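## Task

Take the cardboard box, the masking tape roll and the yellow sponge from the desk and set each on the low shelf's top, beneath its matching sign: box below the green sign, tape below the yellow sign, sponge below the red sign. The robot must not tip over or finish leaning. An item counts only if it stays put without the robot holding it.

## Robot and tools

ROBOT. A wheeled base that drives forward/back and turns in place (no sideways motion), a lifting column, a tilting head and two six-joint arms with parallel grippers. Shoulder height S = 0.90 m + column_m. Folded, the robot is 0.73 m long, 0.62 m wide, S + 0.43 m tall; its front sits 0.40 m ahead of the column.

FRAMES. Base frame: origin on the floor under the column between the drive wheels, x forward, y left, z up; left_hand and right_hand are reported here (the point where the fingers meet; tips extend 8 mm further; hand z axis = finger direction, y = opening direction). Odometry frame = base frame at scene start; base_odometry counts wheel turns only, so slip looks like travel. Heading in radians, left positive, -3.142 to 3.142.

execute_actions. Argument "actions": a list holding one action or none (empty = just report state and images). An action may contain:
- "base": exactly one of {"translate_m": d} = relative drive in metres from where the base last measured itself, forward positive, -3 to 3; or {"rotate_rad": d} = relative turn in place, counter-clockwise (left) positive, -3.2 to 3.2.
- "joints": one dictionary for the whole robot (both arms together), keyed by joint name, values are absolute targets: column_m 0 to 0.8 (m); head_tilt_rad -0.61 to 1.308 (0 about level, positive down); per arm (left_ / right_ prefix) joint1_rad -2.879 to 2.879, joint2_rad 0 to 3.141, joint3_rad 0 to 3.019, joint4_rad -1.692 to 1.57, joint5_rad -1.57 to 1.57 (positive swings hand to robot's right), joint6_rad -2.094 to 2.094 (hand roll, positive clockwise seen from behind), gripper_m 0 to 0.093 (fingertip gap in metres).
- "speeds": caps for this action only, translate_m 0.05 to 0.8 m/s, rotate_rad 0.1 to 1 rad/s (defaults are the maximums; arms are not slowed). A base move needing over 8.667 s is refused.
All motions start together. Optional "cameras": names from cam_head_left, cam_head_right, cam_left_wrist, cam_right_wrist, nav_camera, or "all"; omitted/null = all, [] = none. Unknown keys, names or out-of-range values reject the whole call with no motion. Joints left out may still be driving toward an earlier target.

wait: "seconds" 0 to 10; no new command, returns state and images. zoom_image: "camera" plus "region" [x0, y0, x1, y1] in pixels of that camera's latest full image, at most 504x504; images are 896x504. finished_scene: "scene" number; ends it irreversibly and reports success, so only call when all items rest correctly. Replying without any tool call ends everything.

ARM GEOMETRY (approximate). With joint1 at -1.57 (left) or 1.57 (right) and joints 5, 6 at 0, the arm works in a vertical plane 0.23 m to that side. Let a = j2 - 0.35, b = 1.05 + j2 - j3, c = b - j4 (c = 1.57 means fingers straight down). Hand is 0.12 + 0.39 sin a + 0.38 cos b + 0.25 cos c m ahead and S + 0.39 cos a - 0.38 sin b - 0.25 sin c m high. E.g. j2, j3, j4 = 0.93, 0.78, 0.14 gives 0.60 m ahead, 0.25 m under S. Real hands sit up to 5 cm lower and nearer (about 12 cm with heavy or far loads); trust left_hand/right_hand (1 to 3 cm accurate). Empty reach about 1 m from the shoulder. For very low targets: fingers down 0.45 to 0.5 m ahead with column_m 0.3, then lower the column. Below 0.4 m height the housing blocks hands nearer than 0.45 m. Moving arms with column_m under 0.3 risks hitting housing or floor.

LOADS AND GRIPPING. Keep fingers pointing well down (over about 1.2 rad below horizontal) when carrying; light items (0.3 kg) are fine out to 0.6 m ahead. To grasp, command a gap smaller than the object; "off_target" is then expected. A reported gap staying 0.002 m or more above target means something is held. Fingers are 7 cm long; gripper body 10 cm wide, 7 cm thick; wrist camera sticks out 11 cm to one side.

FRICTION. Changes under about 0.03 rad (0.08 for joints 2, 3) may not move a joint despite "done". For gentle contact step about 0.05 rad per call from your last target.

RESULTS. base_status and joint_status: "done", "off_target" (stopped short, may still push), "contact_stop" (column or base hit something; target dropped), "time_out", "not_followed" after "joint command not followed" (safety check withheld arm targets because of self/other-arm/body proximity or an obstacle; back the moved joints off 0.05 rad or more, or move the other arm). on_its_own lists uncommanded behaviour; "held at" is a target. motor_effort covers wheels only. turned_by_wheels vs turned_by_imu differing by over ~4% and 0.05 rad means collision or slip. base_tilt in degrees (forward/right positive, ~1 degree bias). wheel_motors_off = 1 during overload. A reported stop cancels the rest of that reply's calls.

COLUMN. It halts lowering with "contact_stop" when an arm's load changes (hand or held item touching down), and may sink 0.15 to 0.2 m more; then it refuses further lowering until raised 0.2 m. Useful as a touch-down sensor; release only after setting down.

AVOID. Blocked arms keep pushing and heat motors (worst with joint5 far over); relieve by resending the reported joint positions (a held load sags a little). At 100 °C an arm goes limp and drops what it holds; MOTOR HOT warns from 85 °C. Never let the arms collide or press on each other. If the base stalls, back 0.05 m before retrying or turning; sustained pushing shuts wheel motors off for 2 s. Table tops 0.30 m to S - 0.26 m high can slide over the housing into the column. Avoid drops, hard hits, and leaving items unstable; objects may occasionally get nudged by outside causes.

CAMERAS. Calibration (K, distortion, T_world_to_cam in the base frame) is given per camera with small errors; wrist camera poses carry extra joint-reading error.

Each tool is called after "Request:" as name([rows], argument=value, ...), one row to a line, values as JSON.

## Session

Request:
execute_actions(actions=[])

Scene clock: 0.00 s.
Joint torques (N m, as the arm reports them, + toward a larger angle): no reading
base_odometry: x=+0.000 y=+0.000 heading=+0.000 (m, m, rad; odometry frame)
turned_by_wheels: +0.000 (rad since the last result)
turned_by_imu: +0.000 (rad since the last result)
base_tilt: forward=-0.6 right=+0.3 (deg)
base_status: not commanded
joint_positions: column_m=+0.553 head_tilt_rad=+0.876 left_joint1_rad=-1.545 left_joint2_rad=+0.867 left_joint3_rad=+0.391 left_joint4_rad=-0.981 left_joint5_rad=+0.057 left_joint6_rad=-0.073 left_gripper_m=+0.094 right_joint1_rad=+1.578 right_joint2_rad=+0.849 right_joint3_rad=+0.400 right_joint4_rad=-0.925 right_joint5_rad=+0.021 right_joint6_rad=-0.061 right_gripper_m=+0.094
joint_status: not commanded
wheel_motors_off: 0
motor_effort: left_wheel=+2 right_wheel=+6 (%)
left_hand: x=+0.1361 y=+0.2197 z=+1.2612 quat_wxyz=(+0.450, +0.056, -0.891, +0.002) (m; base frame)
right_hand: x=+0.1531 y=-0.2276 z=+1.2492 quat_wxyz=(+0.413, +0.035, -0.910, -0.005) (m; base frame)
pictures: cam_head_left, cam_head_right, cam_left_wrist, cam_right_wrist, nav_camera
camera_calibration (this result's frames):
cam_head_left: T_world_to_cam=[[-0.0278271, -0.998885, 0.0381463, 0.00689152], [-0.712243, -0.00696293, -0.701899, 1.0989], [0.701381, -0.0467012, -0.711255, 0.986172], [0, 0, 0, 1]] pos_world=[0.0911965, 0.0605908, 1.47248]
cam_head_right: T_world_to_cam=[[-0.0416625, -0.998184, 0.0435163, -0.114749], [-0.710113, -0.00105612, -0.704087, 1.105], [0.702854, -0.0602355, -0.708779, 0.984997], [0, 0, 0, 1]] pos_world=[0.0875837, -0.0540415, 1.48115]
cam_left_wrist: T_world_to_cam=[[0.103237, -0.993896, -0.0388981, 0.25537], [0.000929973, -0.0390105, 0.999238, -1.2486], [-0.994656, -0.103194, -0.00310302, 0.28287], [0, 0, 0, 1]] pos_world=[0.256156, 0.234293, 1.25846]
cam_right_wrist: T_world_to_cam=[[0.0676161, -0.997341, -0.027185, -0.205124], [-0.0937273, -0.0334765, 0.995035, -1.22719], [-0.993299, -0.0647324, -0.0957416, 0.380826], [0, 0, 0, 1]] pos_world=[0.277122, -0.221009, 1.25199]
Images, in order (width x height): cam_head_left 896x504, cam_head_right 896x504, cam_left_wrist 896x504, cam_right_wrist 896x504, nav_camera 896x504.

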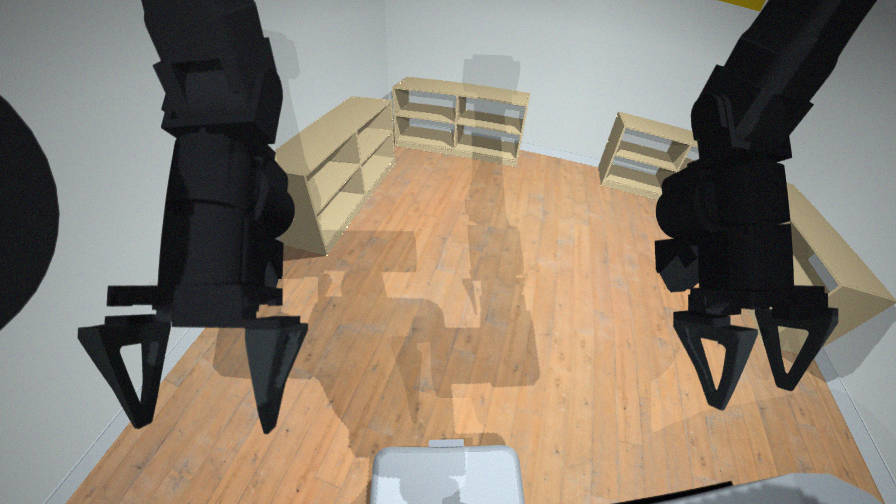

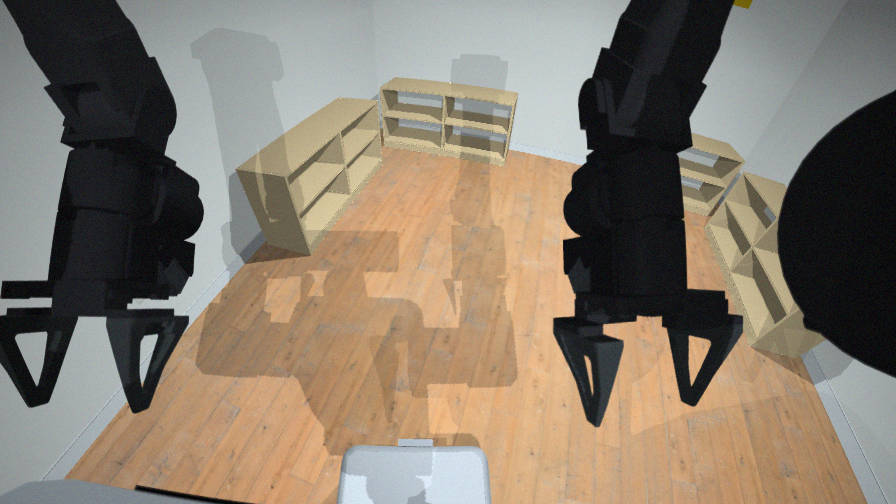

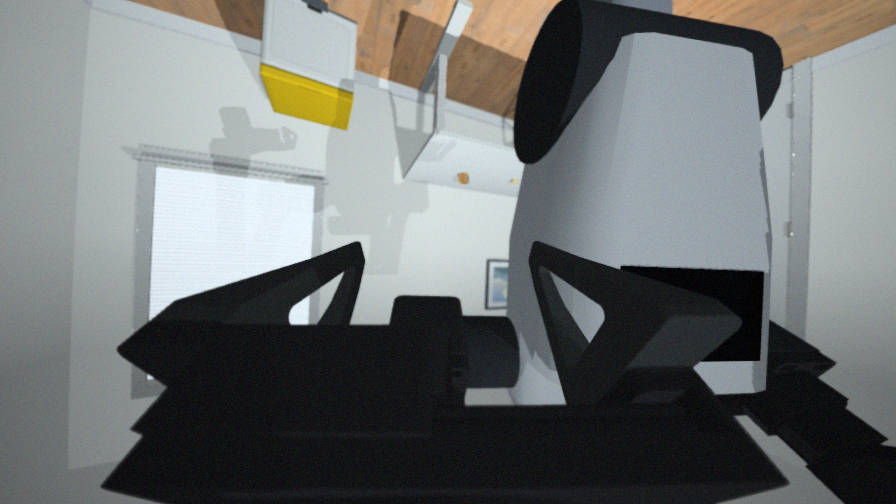

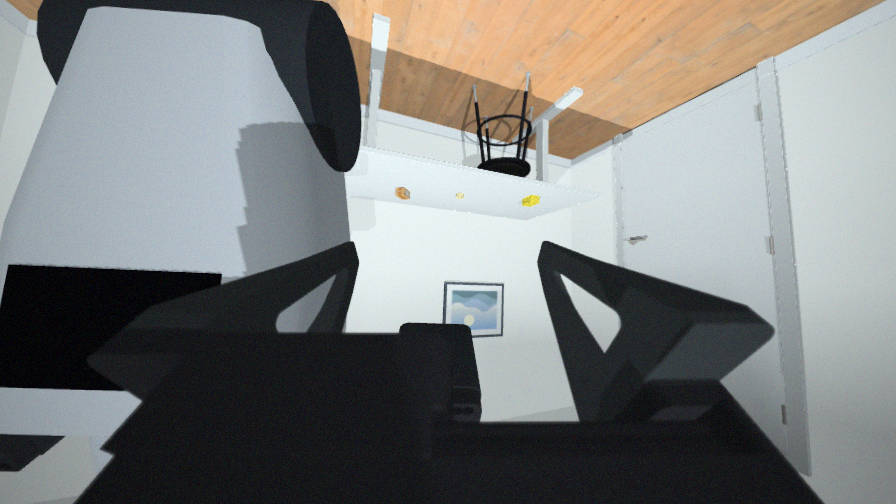

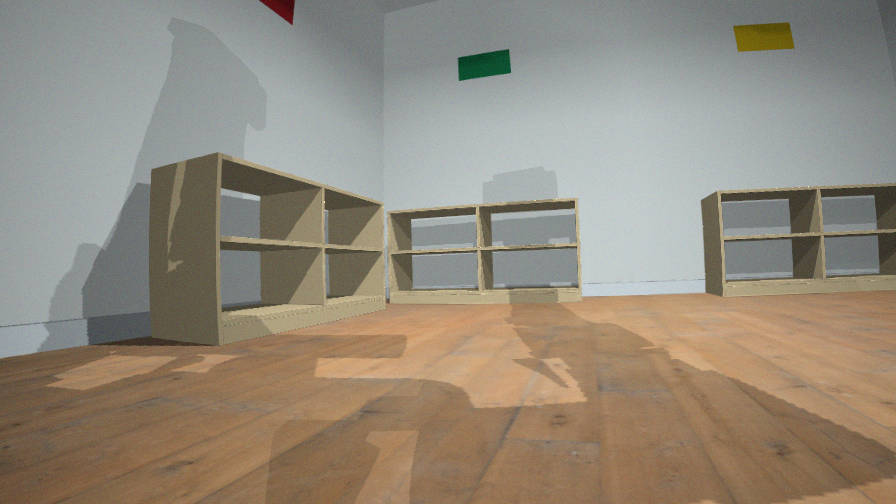

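Request:
zoom_image(camera="nav_camera", region=[130, 130, 610, 370])

Request:
zoom_image(camera="nav_camera", region=[540, 150, 896, 330])

Request:
zoom_image(camera="cam_right_wrist", region=[330, 60, 630, 240])

Request:
zoom_image(camera="cam_left_wrist", region=[240, 0, 560, 220])

Region (130, 130, 610, 370) of nav_camera's 896x504 image, scaled by 1.050, with more detail than that image has.

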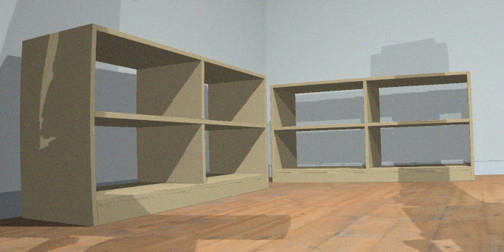

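Region (540, 150, 896, 330) of nav_camera's 896x504 image, scaled by 1.416, with more detail than that image has; it fills the top 255 rows of this view, and the rest is white.

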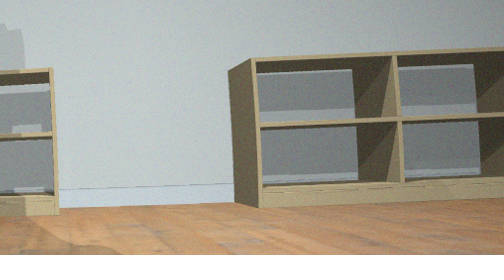

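Region (330, 60, 630, 240) of cam_right_wrist's 896x504 image, scaled by 1.680, with more detail than that image has; it fills the top 302 rows of this view, and the rest is white.

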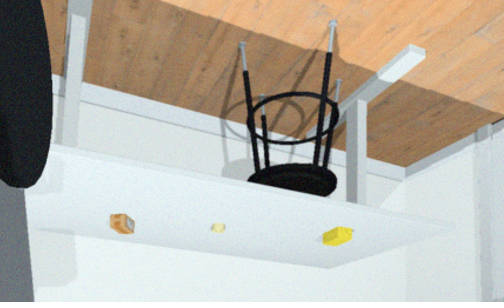

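Region (240, 0, 560, 220) of cam_left_wrist's 896x504 image, scaled by 1.575, with more detail than that image has; it fills the top 346 rows of this view, and the rest is white.

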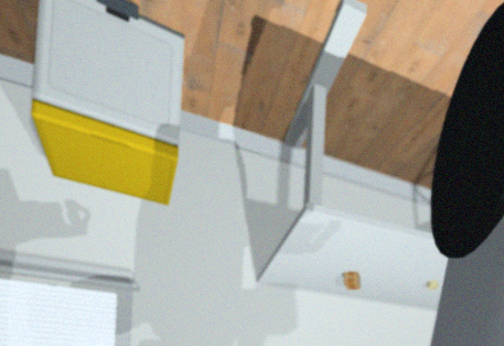

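Request:
zoom_image(camera="cam_right_wrist", region=[385, 175, 475, 215])

Request:
zoom_image(camera="cam_right_wrist", region=[480, 175, 610, 225])

Request:
zoom_image(camera="cam_left_wrist", region=[440, 160, 530, 200])

Region (385, 175, 475, 215) of cam_right_wrist's 896x504 image, scaled by 5.600, with more detail than that image has.

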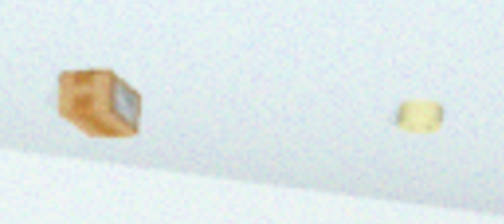

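Region (480, 175, 610, 225) of cam_right_wrist's 896x504 image, scaled by 3.877, with more detail than that image has; it fills the top 194 rows of this view, and the rest is white.

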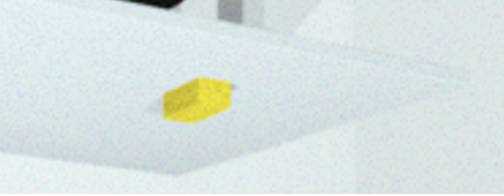

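Region (440, 160, 530, 200) of cam_left_wrist's 896x504 image, scaled by 5.600, with more detail than that image has.

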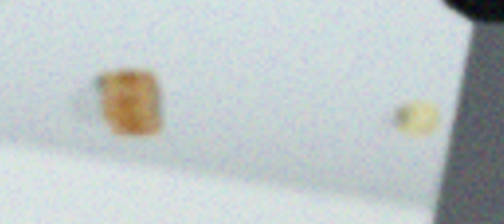

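Request:
execute_actions([
  {"base":{"rotate_rad":0.573},"joints":{"column_m":0.47}},
])

Scene clock: 19.20 s.
Joint torques (N m, as the arm reports them, + toward a larger angle): left_arm=[-1.41 -7.71 -0.93 -1.21  0.1   0.  ] | right_arm=[ 0.15 -7.88 -0.36 -1.04  0.02  0.05]
base_odometry: x=+0.000 y=+0.000 heading=+0.572 (m, m, rad; odometry frame)
turned_by_wheels: +0.572 (rad since the last result)
turned_by_imu: +0.559 (rad since the last result)
base_tilt: forward=-0.6 right=+0.3 (deg)
base_status: done
joint_positions: column_m=+0.470 head_tilt_rad=+0.876 left_joint1_rad=-1.545 left_joint2_rad=+0.867 left_joint3_rad=+0.391 left_joint4_rad=-0.981 left_joint5_rad=+0.057 left_joint6_rad=-0.073 left_gripper_m=+0.094 right_joint1_rad=+1.578 right_joint2_rad=+0.849 right_joint3_rad=+0.400 right_joint4_rad=-0.925 right_joint5_rad=+0.021 right_joint6_rad=-0.061 right_gripper_m=+0.094
joint_status: all done
wheel_motors_off: 0
motor_effort: left_wheel=-2(42) right_wheel=+6(60) (%)
left_hand: x=+0.1361 y=+0.2197 z=+1.1784 quat_wxyz=(+0.450, +0.056, -0.891, +0.002) (m; base frame)
right_hand: x=+0.1531 y=-0.2276 z=+1.1664 quat_wxyz=(+0.413, +0.035, -0.910, -0.005) (m; base frame)
pictures: cam_head_left, cam_head_right, cam_left_wrist, cam_right_wrist, nav_camera
camera_calibration (this result's frames):
cam_head_left: T_world_to_cam=[[-0.0278271, -0.998885, 0.0381463, 0.0100506], [-0.712243, -0.00696293, -0.701898, 1.04078], [0.701381, -0.0467012, -0.711255, 0.92727], [0, 0, 0, 1]] pos_world=[0.0911964, 0.0605908, 1.38966]
cam_head_right: T_world_to_cam=[[-0.0416625, -0.998184, 0.0435163, -0.111145], [-0.710113, -0.00105612, -0.704087, 1.04669], [0.702854, -0.0602355, -0.708779, 0.9263], [0, 0, 0, 1]] pos_world=[0.0875837, -0.0540415, 1.39834]
cam_left_wrist: T_world_to_cam=[[0.103237, -0.993896, -0.0388981, 0.252149], [0.000929973, -0.0390105, 0.999238, -1.16585], [-0.994656, -0.103194, -0.00310302, 0.282613], [0, 0, 0, 1]] pos_world=[0.256156, 0.234293, 1.17565]
cam_right_wrist: T_world_to_cam=[[0.0676161, -0.997341, -0.027185, -0.207375], [-0.0937273, -0.0334765, 0.995035, -1.14479], [-0.993299, -0.0647324, -0.0957416, 0.372897], [0, 0, 0, 1]] pos_world=[0.277122, -0.221009, 1.16917]
Images, in order (width x height): cam_head_left 896x504, cam_head_right 896x504, cam_left_wrist 896x504, cam_right_wrist 896x504, nav_camera 896x504.

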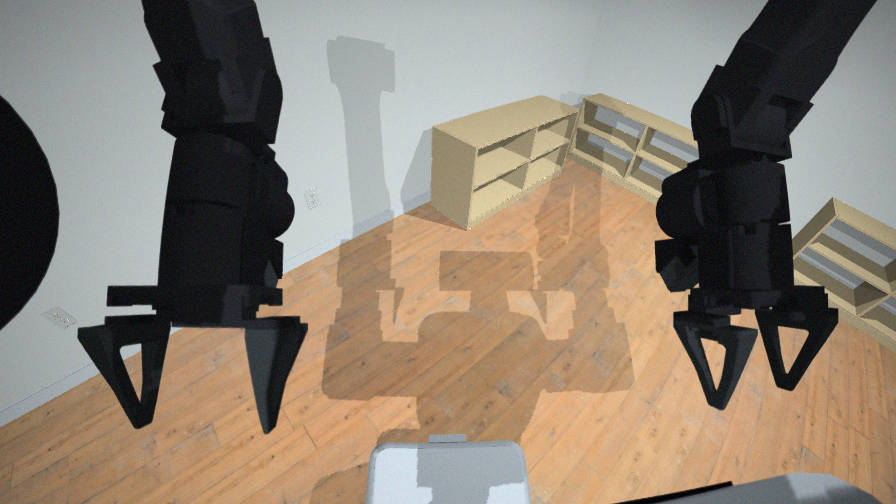

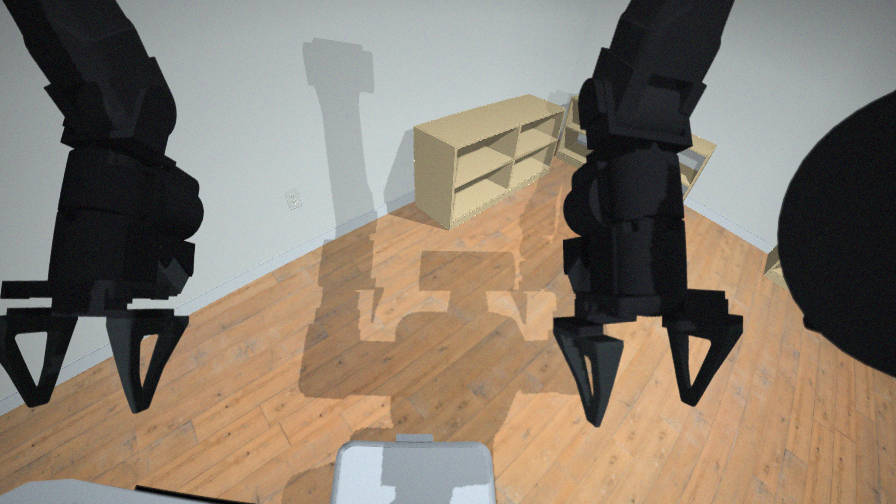

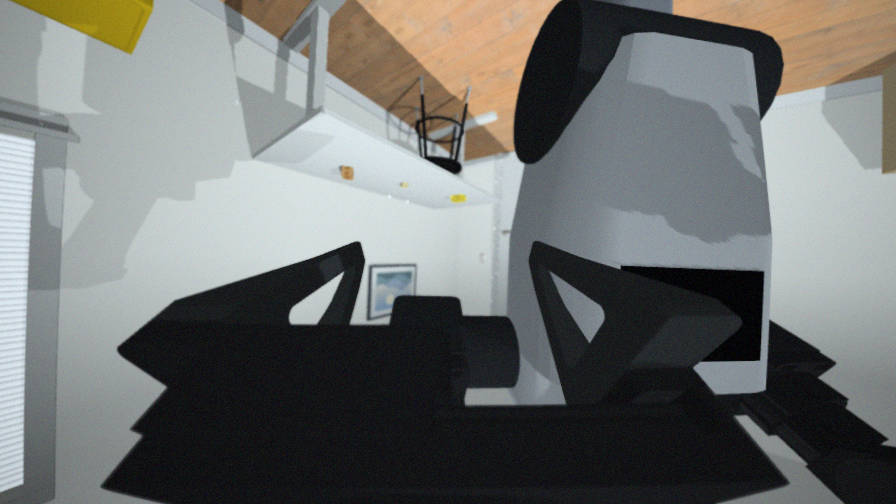

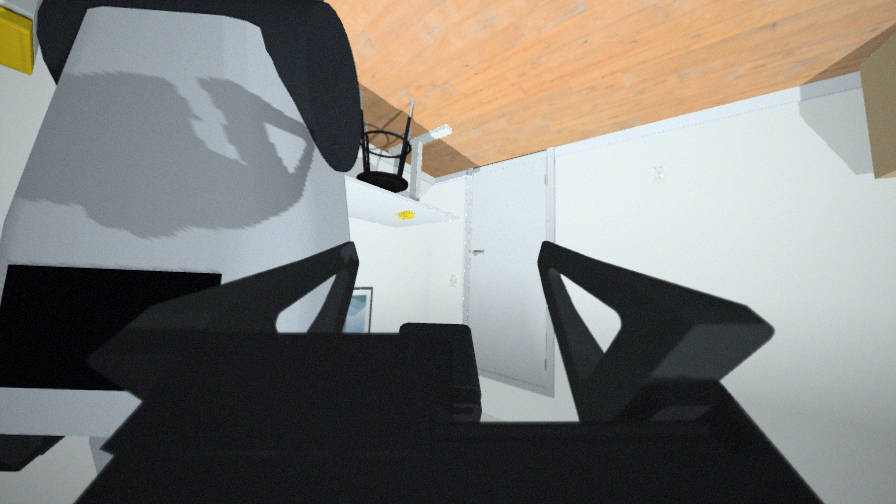

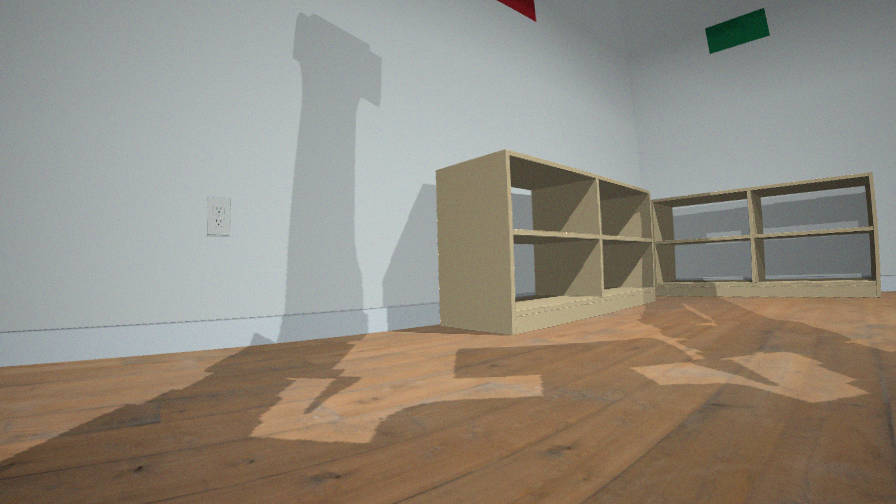

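Request:
zoom_image(camera="cam_left_wrist", region=[320, 60, 520, 220])

Request:
zoom_image(camera="cam_right_wrist", region=[340, 80, 480, 240])

Region (320, 60, 520, 220) of cam_left_wrist's 896x504 image, scaled by 2.520, with more detail than that image has; it fills the top 403 rows of this view, and the rest is white.

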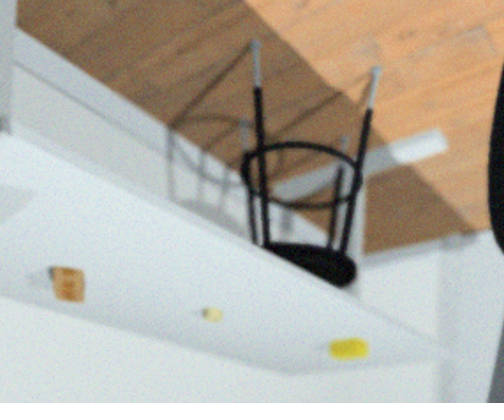

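Region (340, 80, 480, 240) of cam_right_wrist's 896x504 image, scaled by 3.150, with more detail than that image has; it fills the left 441 columns of this view, and the rest is white.

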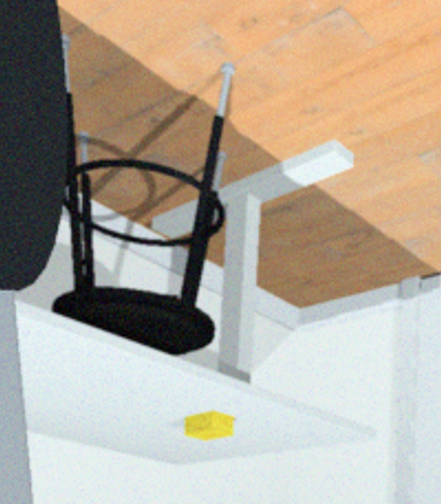

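Request:
execute_actions([
  {"base":{"translate_m":-0.82},"joints":{"column_m":0.39}},
], cameras=["cam_left_wrist","cam_right_wrist","nav_camera","cam_head_left"])

Scene clock: 23.10 s.
Joint torques (N m, as the arm reports them, + toward a larger angle): left_arm=[-1.55 -7.41 -0.55 -1.61  0.06  0.05] | right_arm=[-0.07 -7.79 -0.21 -1.13  0.07  0.05]
base_odometry: x=-0.690 y=-0.444 heading=+0.572 (m, m, rad; odometry frame)
turned_by_wheels: +0.000 (rad since the last result)
turned_by_imu: -0.002 (rad since the last result)
base_tilt: forward=-0.7 right=+0.3 (deg)
base_status: done
joint_positions: column_m=+0.390 head_tilt_rad=+0.876 left_joint1_rad=-1.545 left_joint2_rad=+0.867 left_joint3_rad=+0.388 left_joint4_rad=-0.981 left_joint5_rad=+0.057 left_joint6_rad=-0.073 left_gripper_m=+0.094 right_joint1_rad=+1.578 right_joint2_rad=+0.849 right_joint3_rad=+0.397 right_joint4_rad=-0.925 right_joint5_rad=+0.021 right_joint6_rad=-0.061 right_gripper_m=+0.094
joint_status: all done
wheel_motors_off: 0
motor_effort: left_wheel=+0(51) right_wheel=+0(62) (%)
left_hand: x=+0.1349 y=+0.2197 z=+1.0988 quat_wxyz=(+0.451, +0.056, -0.891, +0.002) (m; base frame)
right_hand: x=+0.1516 y=-0.2276 z=+1.0868 quat_wxyz=(+0.414, +0.035, -0.910, -0.005) (m; base frame)
pictures: cam_head_left, cam_left_wrist, cam_right_wrist, nav_camera
camera_calibration (this result's frames):
cam_head_left: T_world_to_cam=[[-0.0278271, -0.998885, 0.0381463, 0.0131028], [-0.712243, -0.00696293, -0.701898, 0.984615], [0.701381, -0.0467012, -0.711255, 0.87036], [0, 0, 0, 1]] pos_world=[0.0911964, 0.0605908, 1.30965]
cam_left_wrist: T_world_to_cam=[[0.103198, -0.993892, -0.039105, 0.249384], [0.00321831, -0.0389811, 0.999235, -1.08662], [-0.994656, -0.103245, -0.00082411, 0.278671], [0, 0, 0, 1]] pos_world=[0.254942, 0.234275, 1.09577]
cam_right_wrist: T_world_to_cam=[[0.0675592, -0.99734, -0.0273563, -0.209253], [-0.0910694, -0.0334688, 0.995282, -1.0664], [-0.99355, -0.0647491, -0.0930883, 0.360987], [0, 0, 0, 1]] pos_world=[0.27568, -0.221014, 1.08925]
Images, in order (width x height): cam_head_left 896x504, cam_left_wrist 896x504, cam_right_wrist 896x504, nav_camera 896x504.

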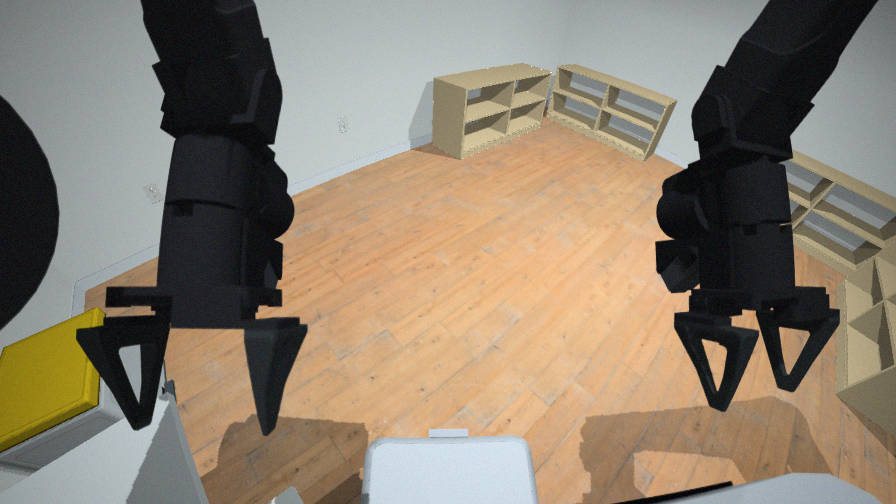

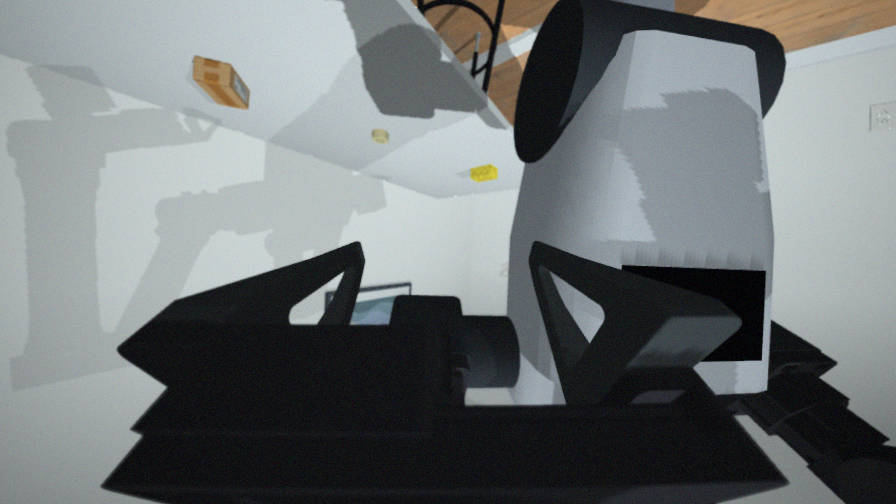

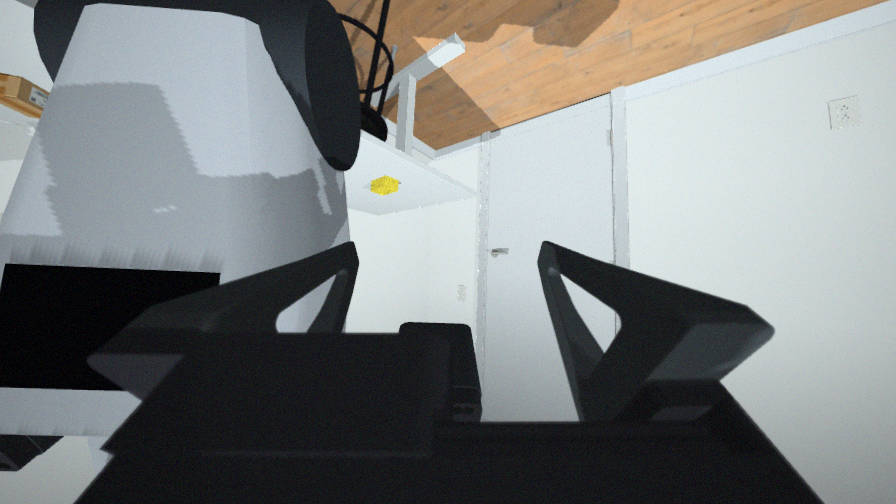

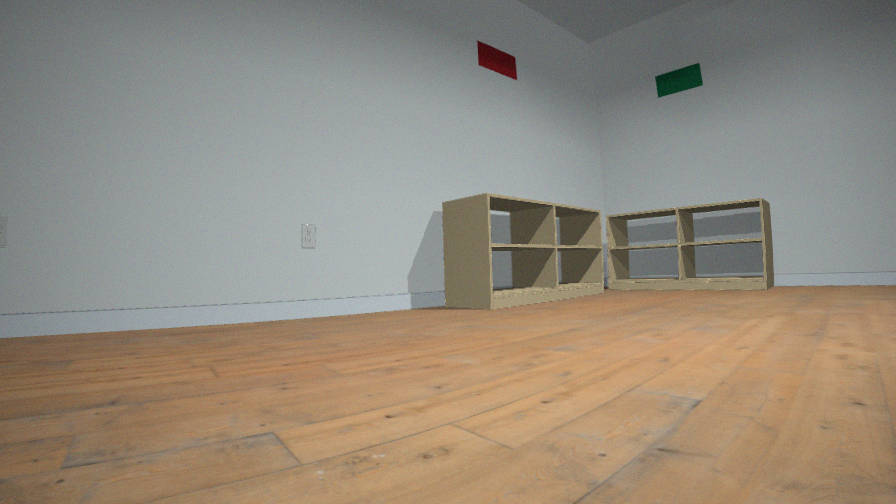

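Request:
zoom_image(camera="cam_left_wrist", region=[170, 40, 280, 120])

Request:
zoom_image(camera="cam_left_wrist", region=[350, 110, 520, 200])

Request:
zoom_image(camera="cam_right_wrist", region=[350, 160, 420, 210])

Request:
zoom_image(camera="cam_head_left", region=[200, 400, 420, 504])

Region (170, 40, 280, 120) of cam_left_wrist's 896x504 image, scaled by 4.582, with more detail than that image has; it fills the top 367 rows of this view, and the rest is white.

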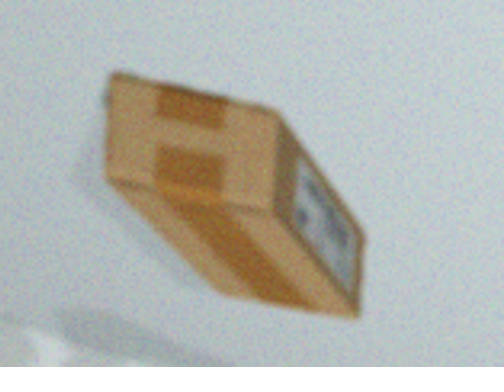

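Region (350, 110, 520, 200) of cam_left_wrist's 896x504 image, scaled by 2.965, with more detail than that image has; it fills the top 267 rows of this view, and the rest is white.

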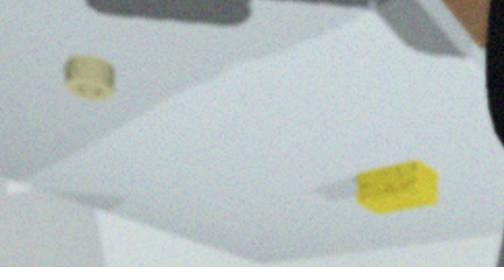

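Region (350, 160, 420, 210) of cam_right_wrist's 896x504 image, scaled by 7.200, with more detail than that image has; it fills the top 360 rows of this view, and the rest is white.

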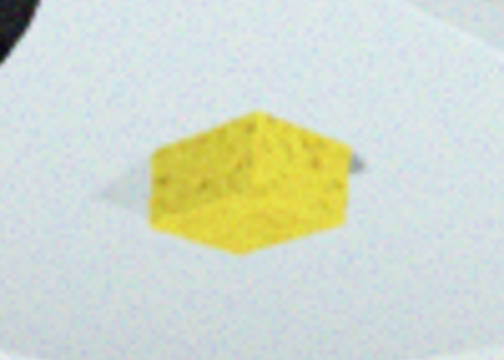

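Region (200, 400, 420, 504) of cam_head_left's 896x504 image, scaled by 2.291, with more detail than that image has; it fills the top 238 rows of this view, and the rest is white.

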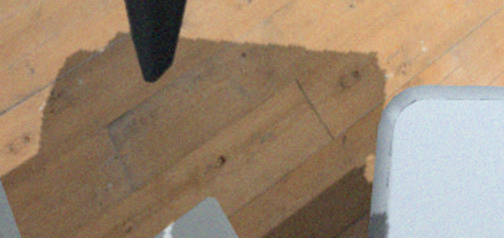

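Request:
execute_actions([
  {"base":{"rotate_rad":2.251},"joints":{"left_joint1_rad":-1.65,"left_joint2_rad":1.50,"left_joint3_rad":1.315,"left_joint4_rad":-0.325,"left_joint5_rad":0.0,"left_joint6_rad":0.54,"right_joint1_rad":1.653,"right_joint2_rad":1.625,"right_joint3_rad":1.742,"right_joint4_rad":-0.64,"right_joint5_rad":0.0,"right_joint6_rad":-0.667}},
])

Scene clock: 29.67 s.
Joint torques (N m, as the arm reports them, + toward a larger angle): left_arm=[ -2.65 -19.18   2.99   1.12   0.07   0.1 ] | right_arm=[  0.99 -21.21   6.09   0.76  -0.16  -0.1 ]
base_odometry: x=-0.690 y=-0.444 heading=+2.822 (m, m, rad; odometry frame)
turned_by_wheels: +2.250 (rad since the last result)
turned_by_imu: +2.210 (rad since the last result)
base_tilt: forward=-0.7 right=+0.2 (deg)
base_status: done
joint_positions: column_m=+0.390 head_tilt_rad=+0.876 left_joint1_rad=-1.646 left_joint2_rad=+1.495 left_joint3_rad=+1.318 left_joint4_rad=-0.333 left_joint5_rad=+0.002 left_joint6_rad=+0.534 left_gripper_m=+0.094 right_joint1_rad=+1.657 right_joint2_rad=+1.613 right_joint3_rad=+1.742 right_joint4_rad=-0.644 right_joint5_rad=+0.001 right_joint6_rad=-0.654 right_gripper_m=+0.094
joint_status: all done
wheel_motors_off: 0
motor_effort: left_wheel=-6(42) right_wheel=+6(71) (%)
left_hand: x=+0.6071 y=+0.1752 z=+0.8462 quat_wxyz=(-0.016, -0.281, -0.959, +0.031) (m; base frame)
right_hand: x=+0.7237 y=-0.1658 z=+0.8602 quat_wxyz=(-0.016, +0.341, -0.939, -0.033) (m; base frame)
pictures: cam_head_left, cam_head_right, cam_left_wrist, cam_right_wrist, nav_camera
camera_calibration (this result's frames):
cam_head_left: T_world_to_cam=[[-0.0278271, -0.998885, 0.0381463, 0.0131028], [-0.712243, -0.00696293, -0.701898, 0.984616], [0.701381, -0.0467012, -0.711255, 0.870359], [0, 0, 0, 1]] pos_world=[0.0911965, 0.0605908, 1.30965]
cam_head_right: T_world_to_cam=[[-0.0416625, -0.998184, 0.0435163, -0.107663], [-0.710113, -0.00105612, -0.704087, 0.990353], [0.702854, -0.0602355, -0.708779, 0.869587], [0, 0, 0, 1]] pos_world=[0.0875837, -0.0540415, 1.31833]
cam_left_wrist: T_world_to_cam=[[-0.545159, -0.836509, 0.0552648, 0.432722], [-0.680661, 0.480147, 0.553317, -0.135853], [-0.48939, 0.264029, -0.831136, 1.07512], [0, 0, 0, 1]] pos_world=[0.669584, 0.143343, 0.944824]
cam_right_wrist: T_world_to_cam=[[0.639177, -0.768079, -0.0388169, -0.558241], [-0.632489, -0.553715, 0.541625, -0.0908534], [-0.437505, -0.321643, -0.839723, 1.1095], [0, 0, 0, 1]] pos_world=[0.784764, -0.122216, 0.959215]
Images, in order (width x height): cam_head_left 896x504, cam_head_right 896x504, cam_left_wrist 896x504, cam_right_wrist 896x504, nav_camera 896x504.

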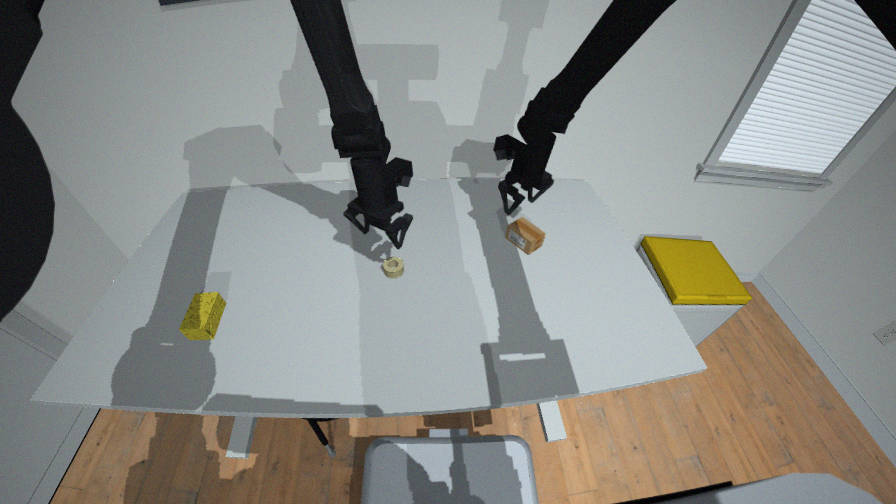

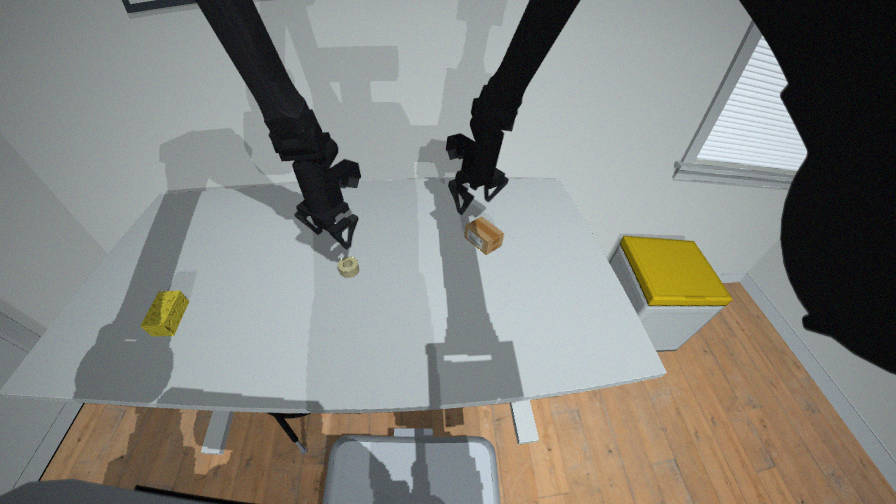

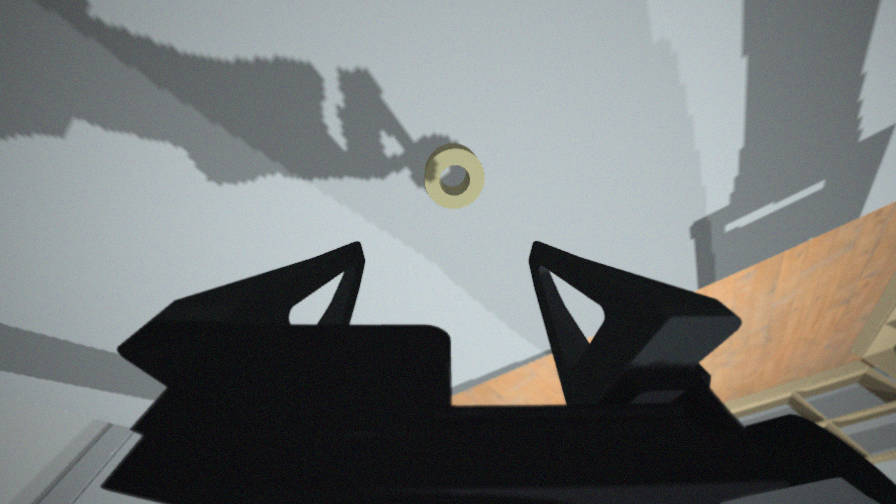

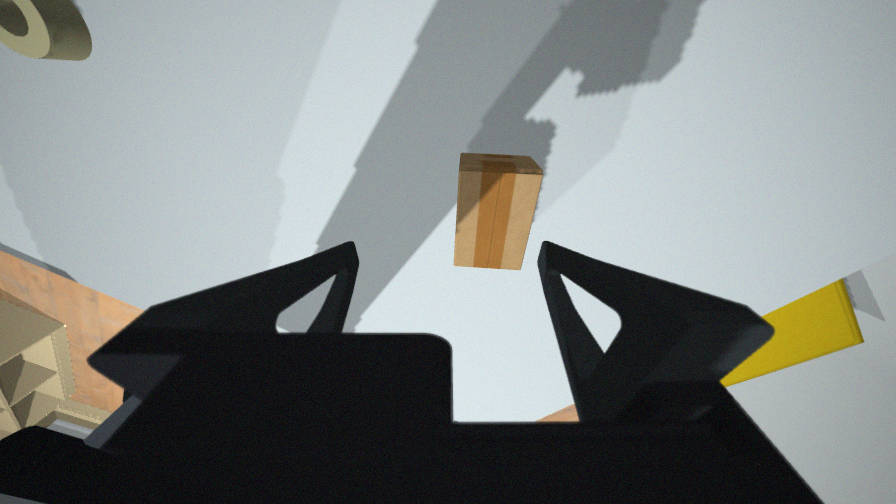

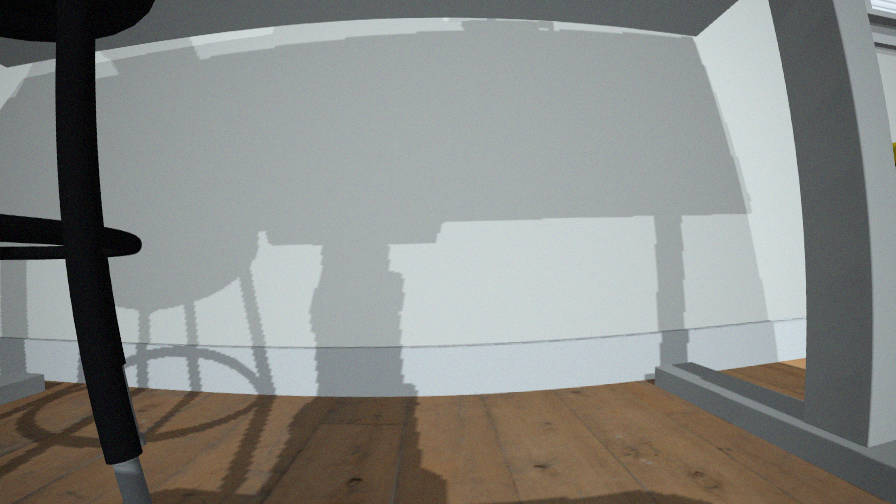

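Request:
zoom_image(camera="cam_left_wrist", region=[340, 130, 560, 270])

Request:
zoom_image(camera="cam_right_wrist", region=[340, 140, 560, 280])

Region (340, 130, 560, 270) of cam_left_wrist's 896x504 image, scaled by 2.291, with more detail than that image has; it fills the top 321 rows of this view, and the rest is white.

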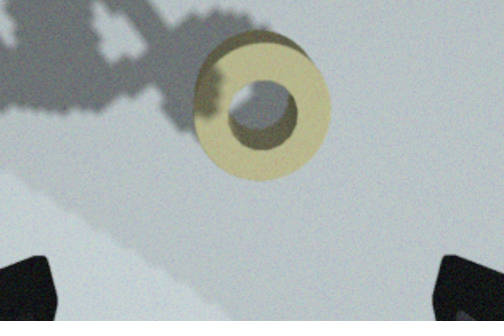

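Region (340, 140, 560, 280) of cam_right_wrist's 896x504 image, scaled by 2.291, with more detail than that image has; it fills the top 321 rows of this view, and the rest is white.

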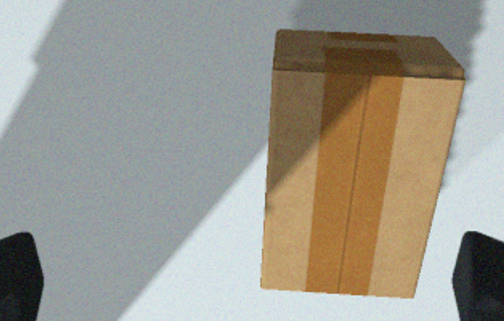

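Request:
execute_actions([
  {"joints":{"column_m":0.335,"left_joint1_rad":-1.678,"right_joint1_rad":1.601}},
], cameras=["cam_left_wrist","cam_right_wrist","cam_head_left"])

Scene clock: 32.67 s.
Joint torques (N m, as the arm reports them, + toward a larger angle): left_arm=[ -2.7  -20.13   3.04   1.04   0.14   0.09] | right_arm=[  0.68 -21.04   6.08   0.75  -0.08  -0.08]
base_odometry: x=-0.690 y=-0.444 heading=+2.822 (m, m, rad; odometry frame)
turned_by_wheels: +0.000 (rad since the last result)
turned_by_imu: -0.001 (rad since the last result)
base_tilt: forward=-0.7 right=+0.3 (deg)
base_status: not commanded
joint_positions: column_m=+0.335 head_tilt_rad=+0.876 left_joint1_rad=-1.677 left_joint2_rad=+1.495 left_joint3_rad=+1.318 left_joint4_rad=-0.333 left_joint5_rad=+0.002 left_joint6_rad=+0.534 left_gripper_m=+0.094 right_joint1_rad=+1.596 right_joint2_rad=+1.613 right_joint3_rad=+1.742 right_joint4_rad=-0.644 right_joint5_rad=+0.001 right_joint6_rad=-0.654 right_gripper_m=+0.094
joint_status: all done
wheel_motors_off: 0
motor_effort: left_wheel=-9(10) right_wheel=+10(9) (%)
left_hand: x=+0.6062 y=+0.1551 z=+0.7928 quat_wxyz=(-0.019, -0.289, -0.956, +0.044) (m; base frame)
right_hand: x=+0.7247 y=-0.2077 z=+0.8030 quat_wxyz=(-0.007, +0.327, -0.945, -0.009) (m; base frame)
pictures: cam_head_left, cam_left_wrist, cam_right_wrist
camera_calibration (this result's frames):
cam_head_left: T_world_to_cam=[[-0.0278271, -0.998885, 0.0381463, 0.0151995], [-0.712243, -0.00696293, -0.701898, 0.946035], [0.701381, -0.0467012, -0.711255, 0.831265], [0, 0, 0, 1]] pos_world=[0.0911964, 0.0605908, 1.25468]
cam_left_wrist: T_world_to_cam=[[-0.558005, -0.82621, 0.0775135, 0.406944], [-0.673048, 0.505237, 0.540131, -0.0953804], [-0.485424, 0.249226, -0.838003, 1.04094], [0, 0, 0, 1]] pos_world=[0.668181, 0.124981, 0.892289]
cam_right_wrist: T_world_to_cam=[[0.615733, -0.787954, 0.00127205, -0.612651], [-0.648227, -0.505627, 0.569336, -0.0833471], [-0.447967, -0.351383, -0.822104, 1.03567], [0, 0, 0, 1]] pos_world=[0.787148, -0.160966, 0.899661]
Images, in order (width x height): cam_head_left 896x504, cam_left_wrist 896x504, cam_right_wrist 896x504.

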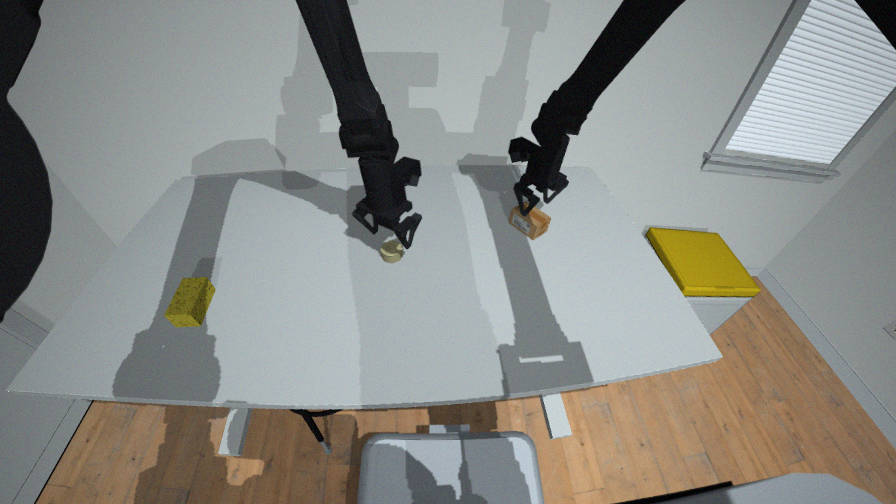

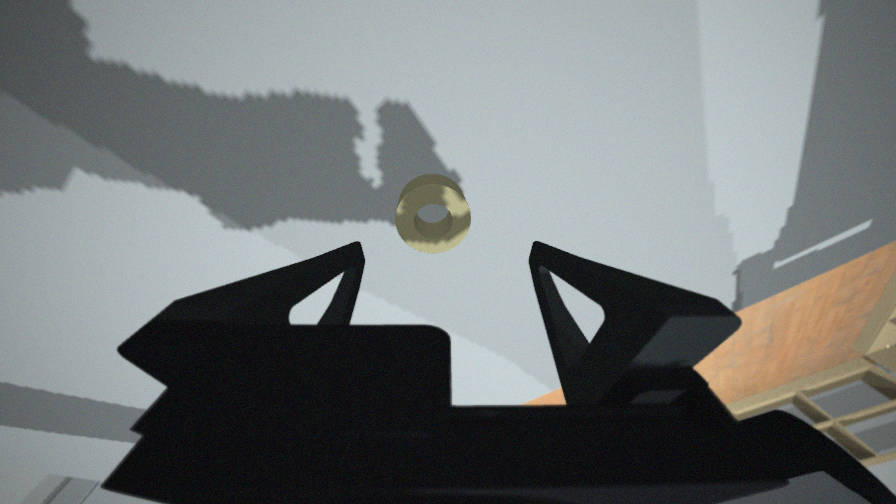

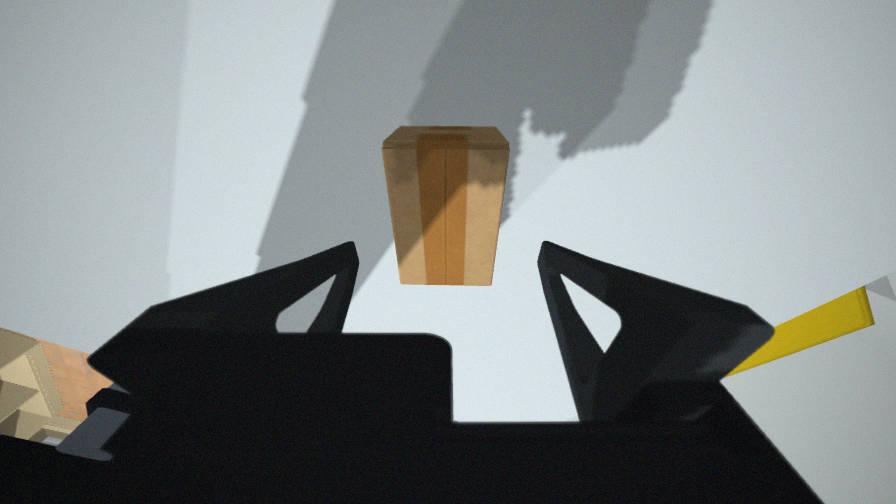

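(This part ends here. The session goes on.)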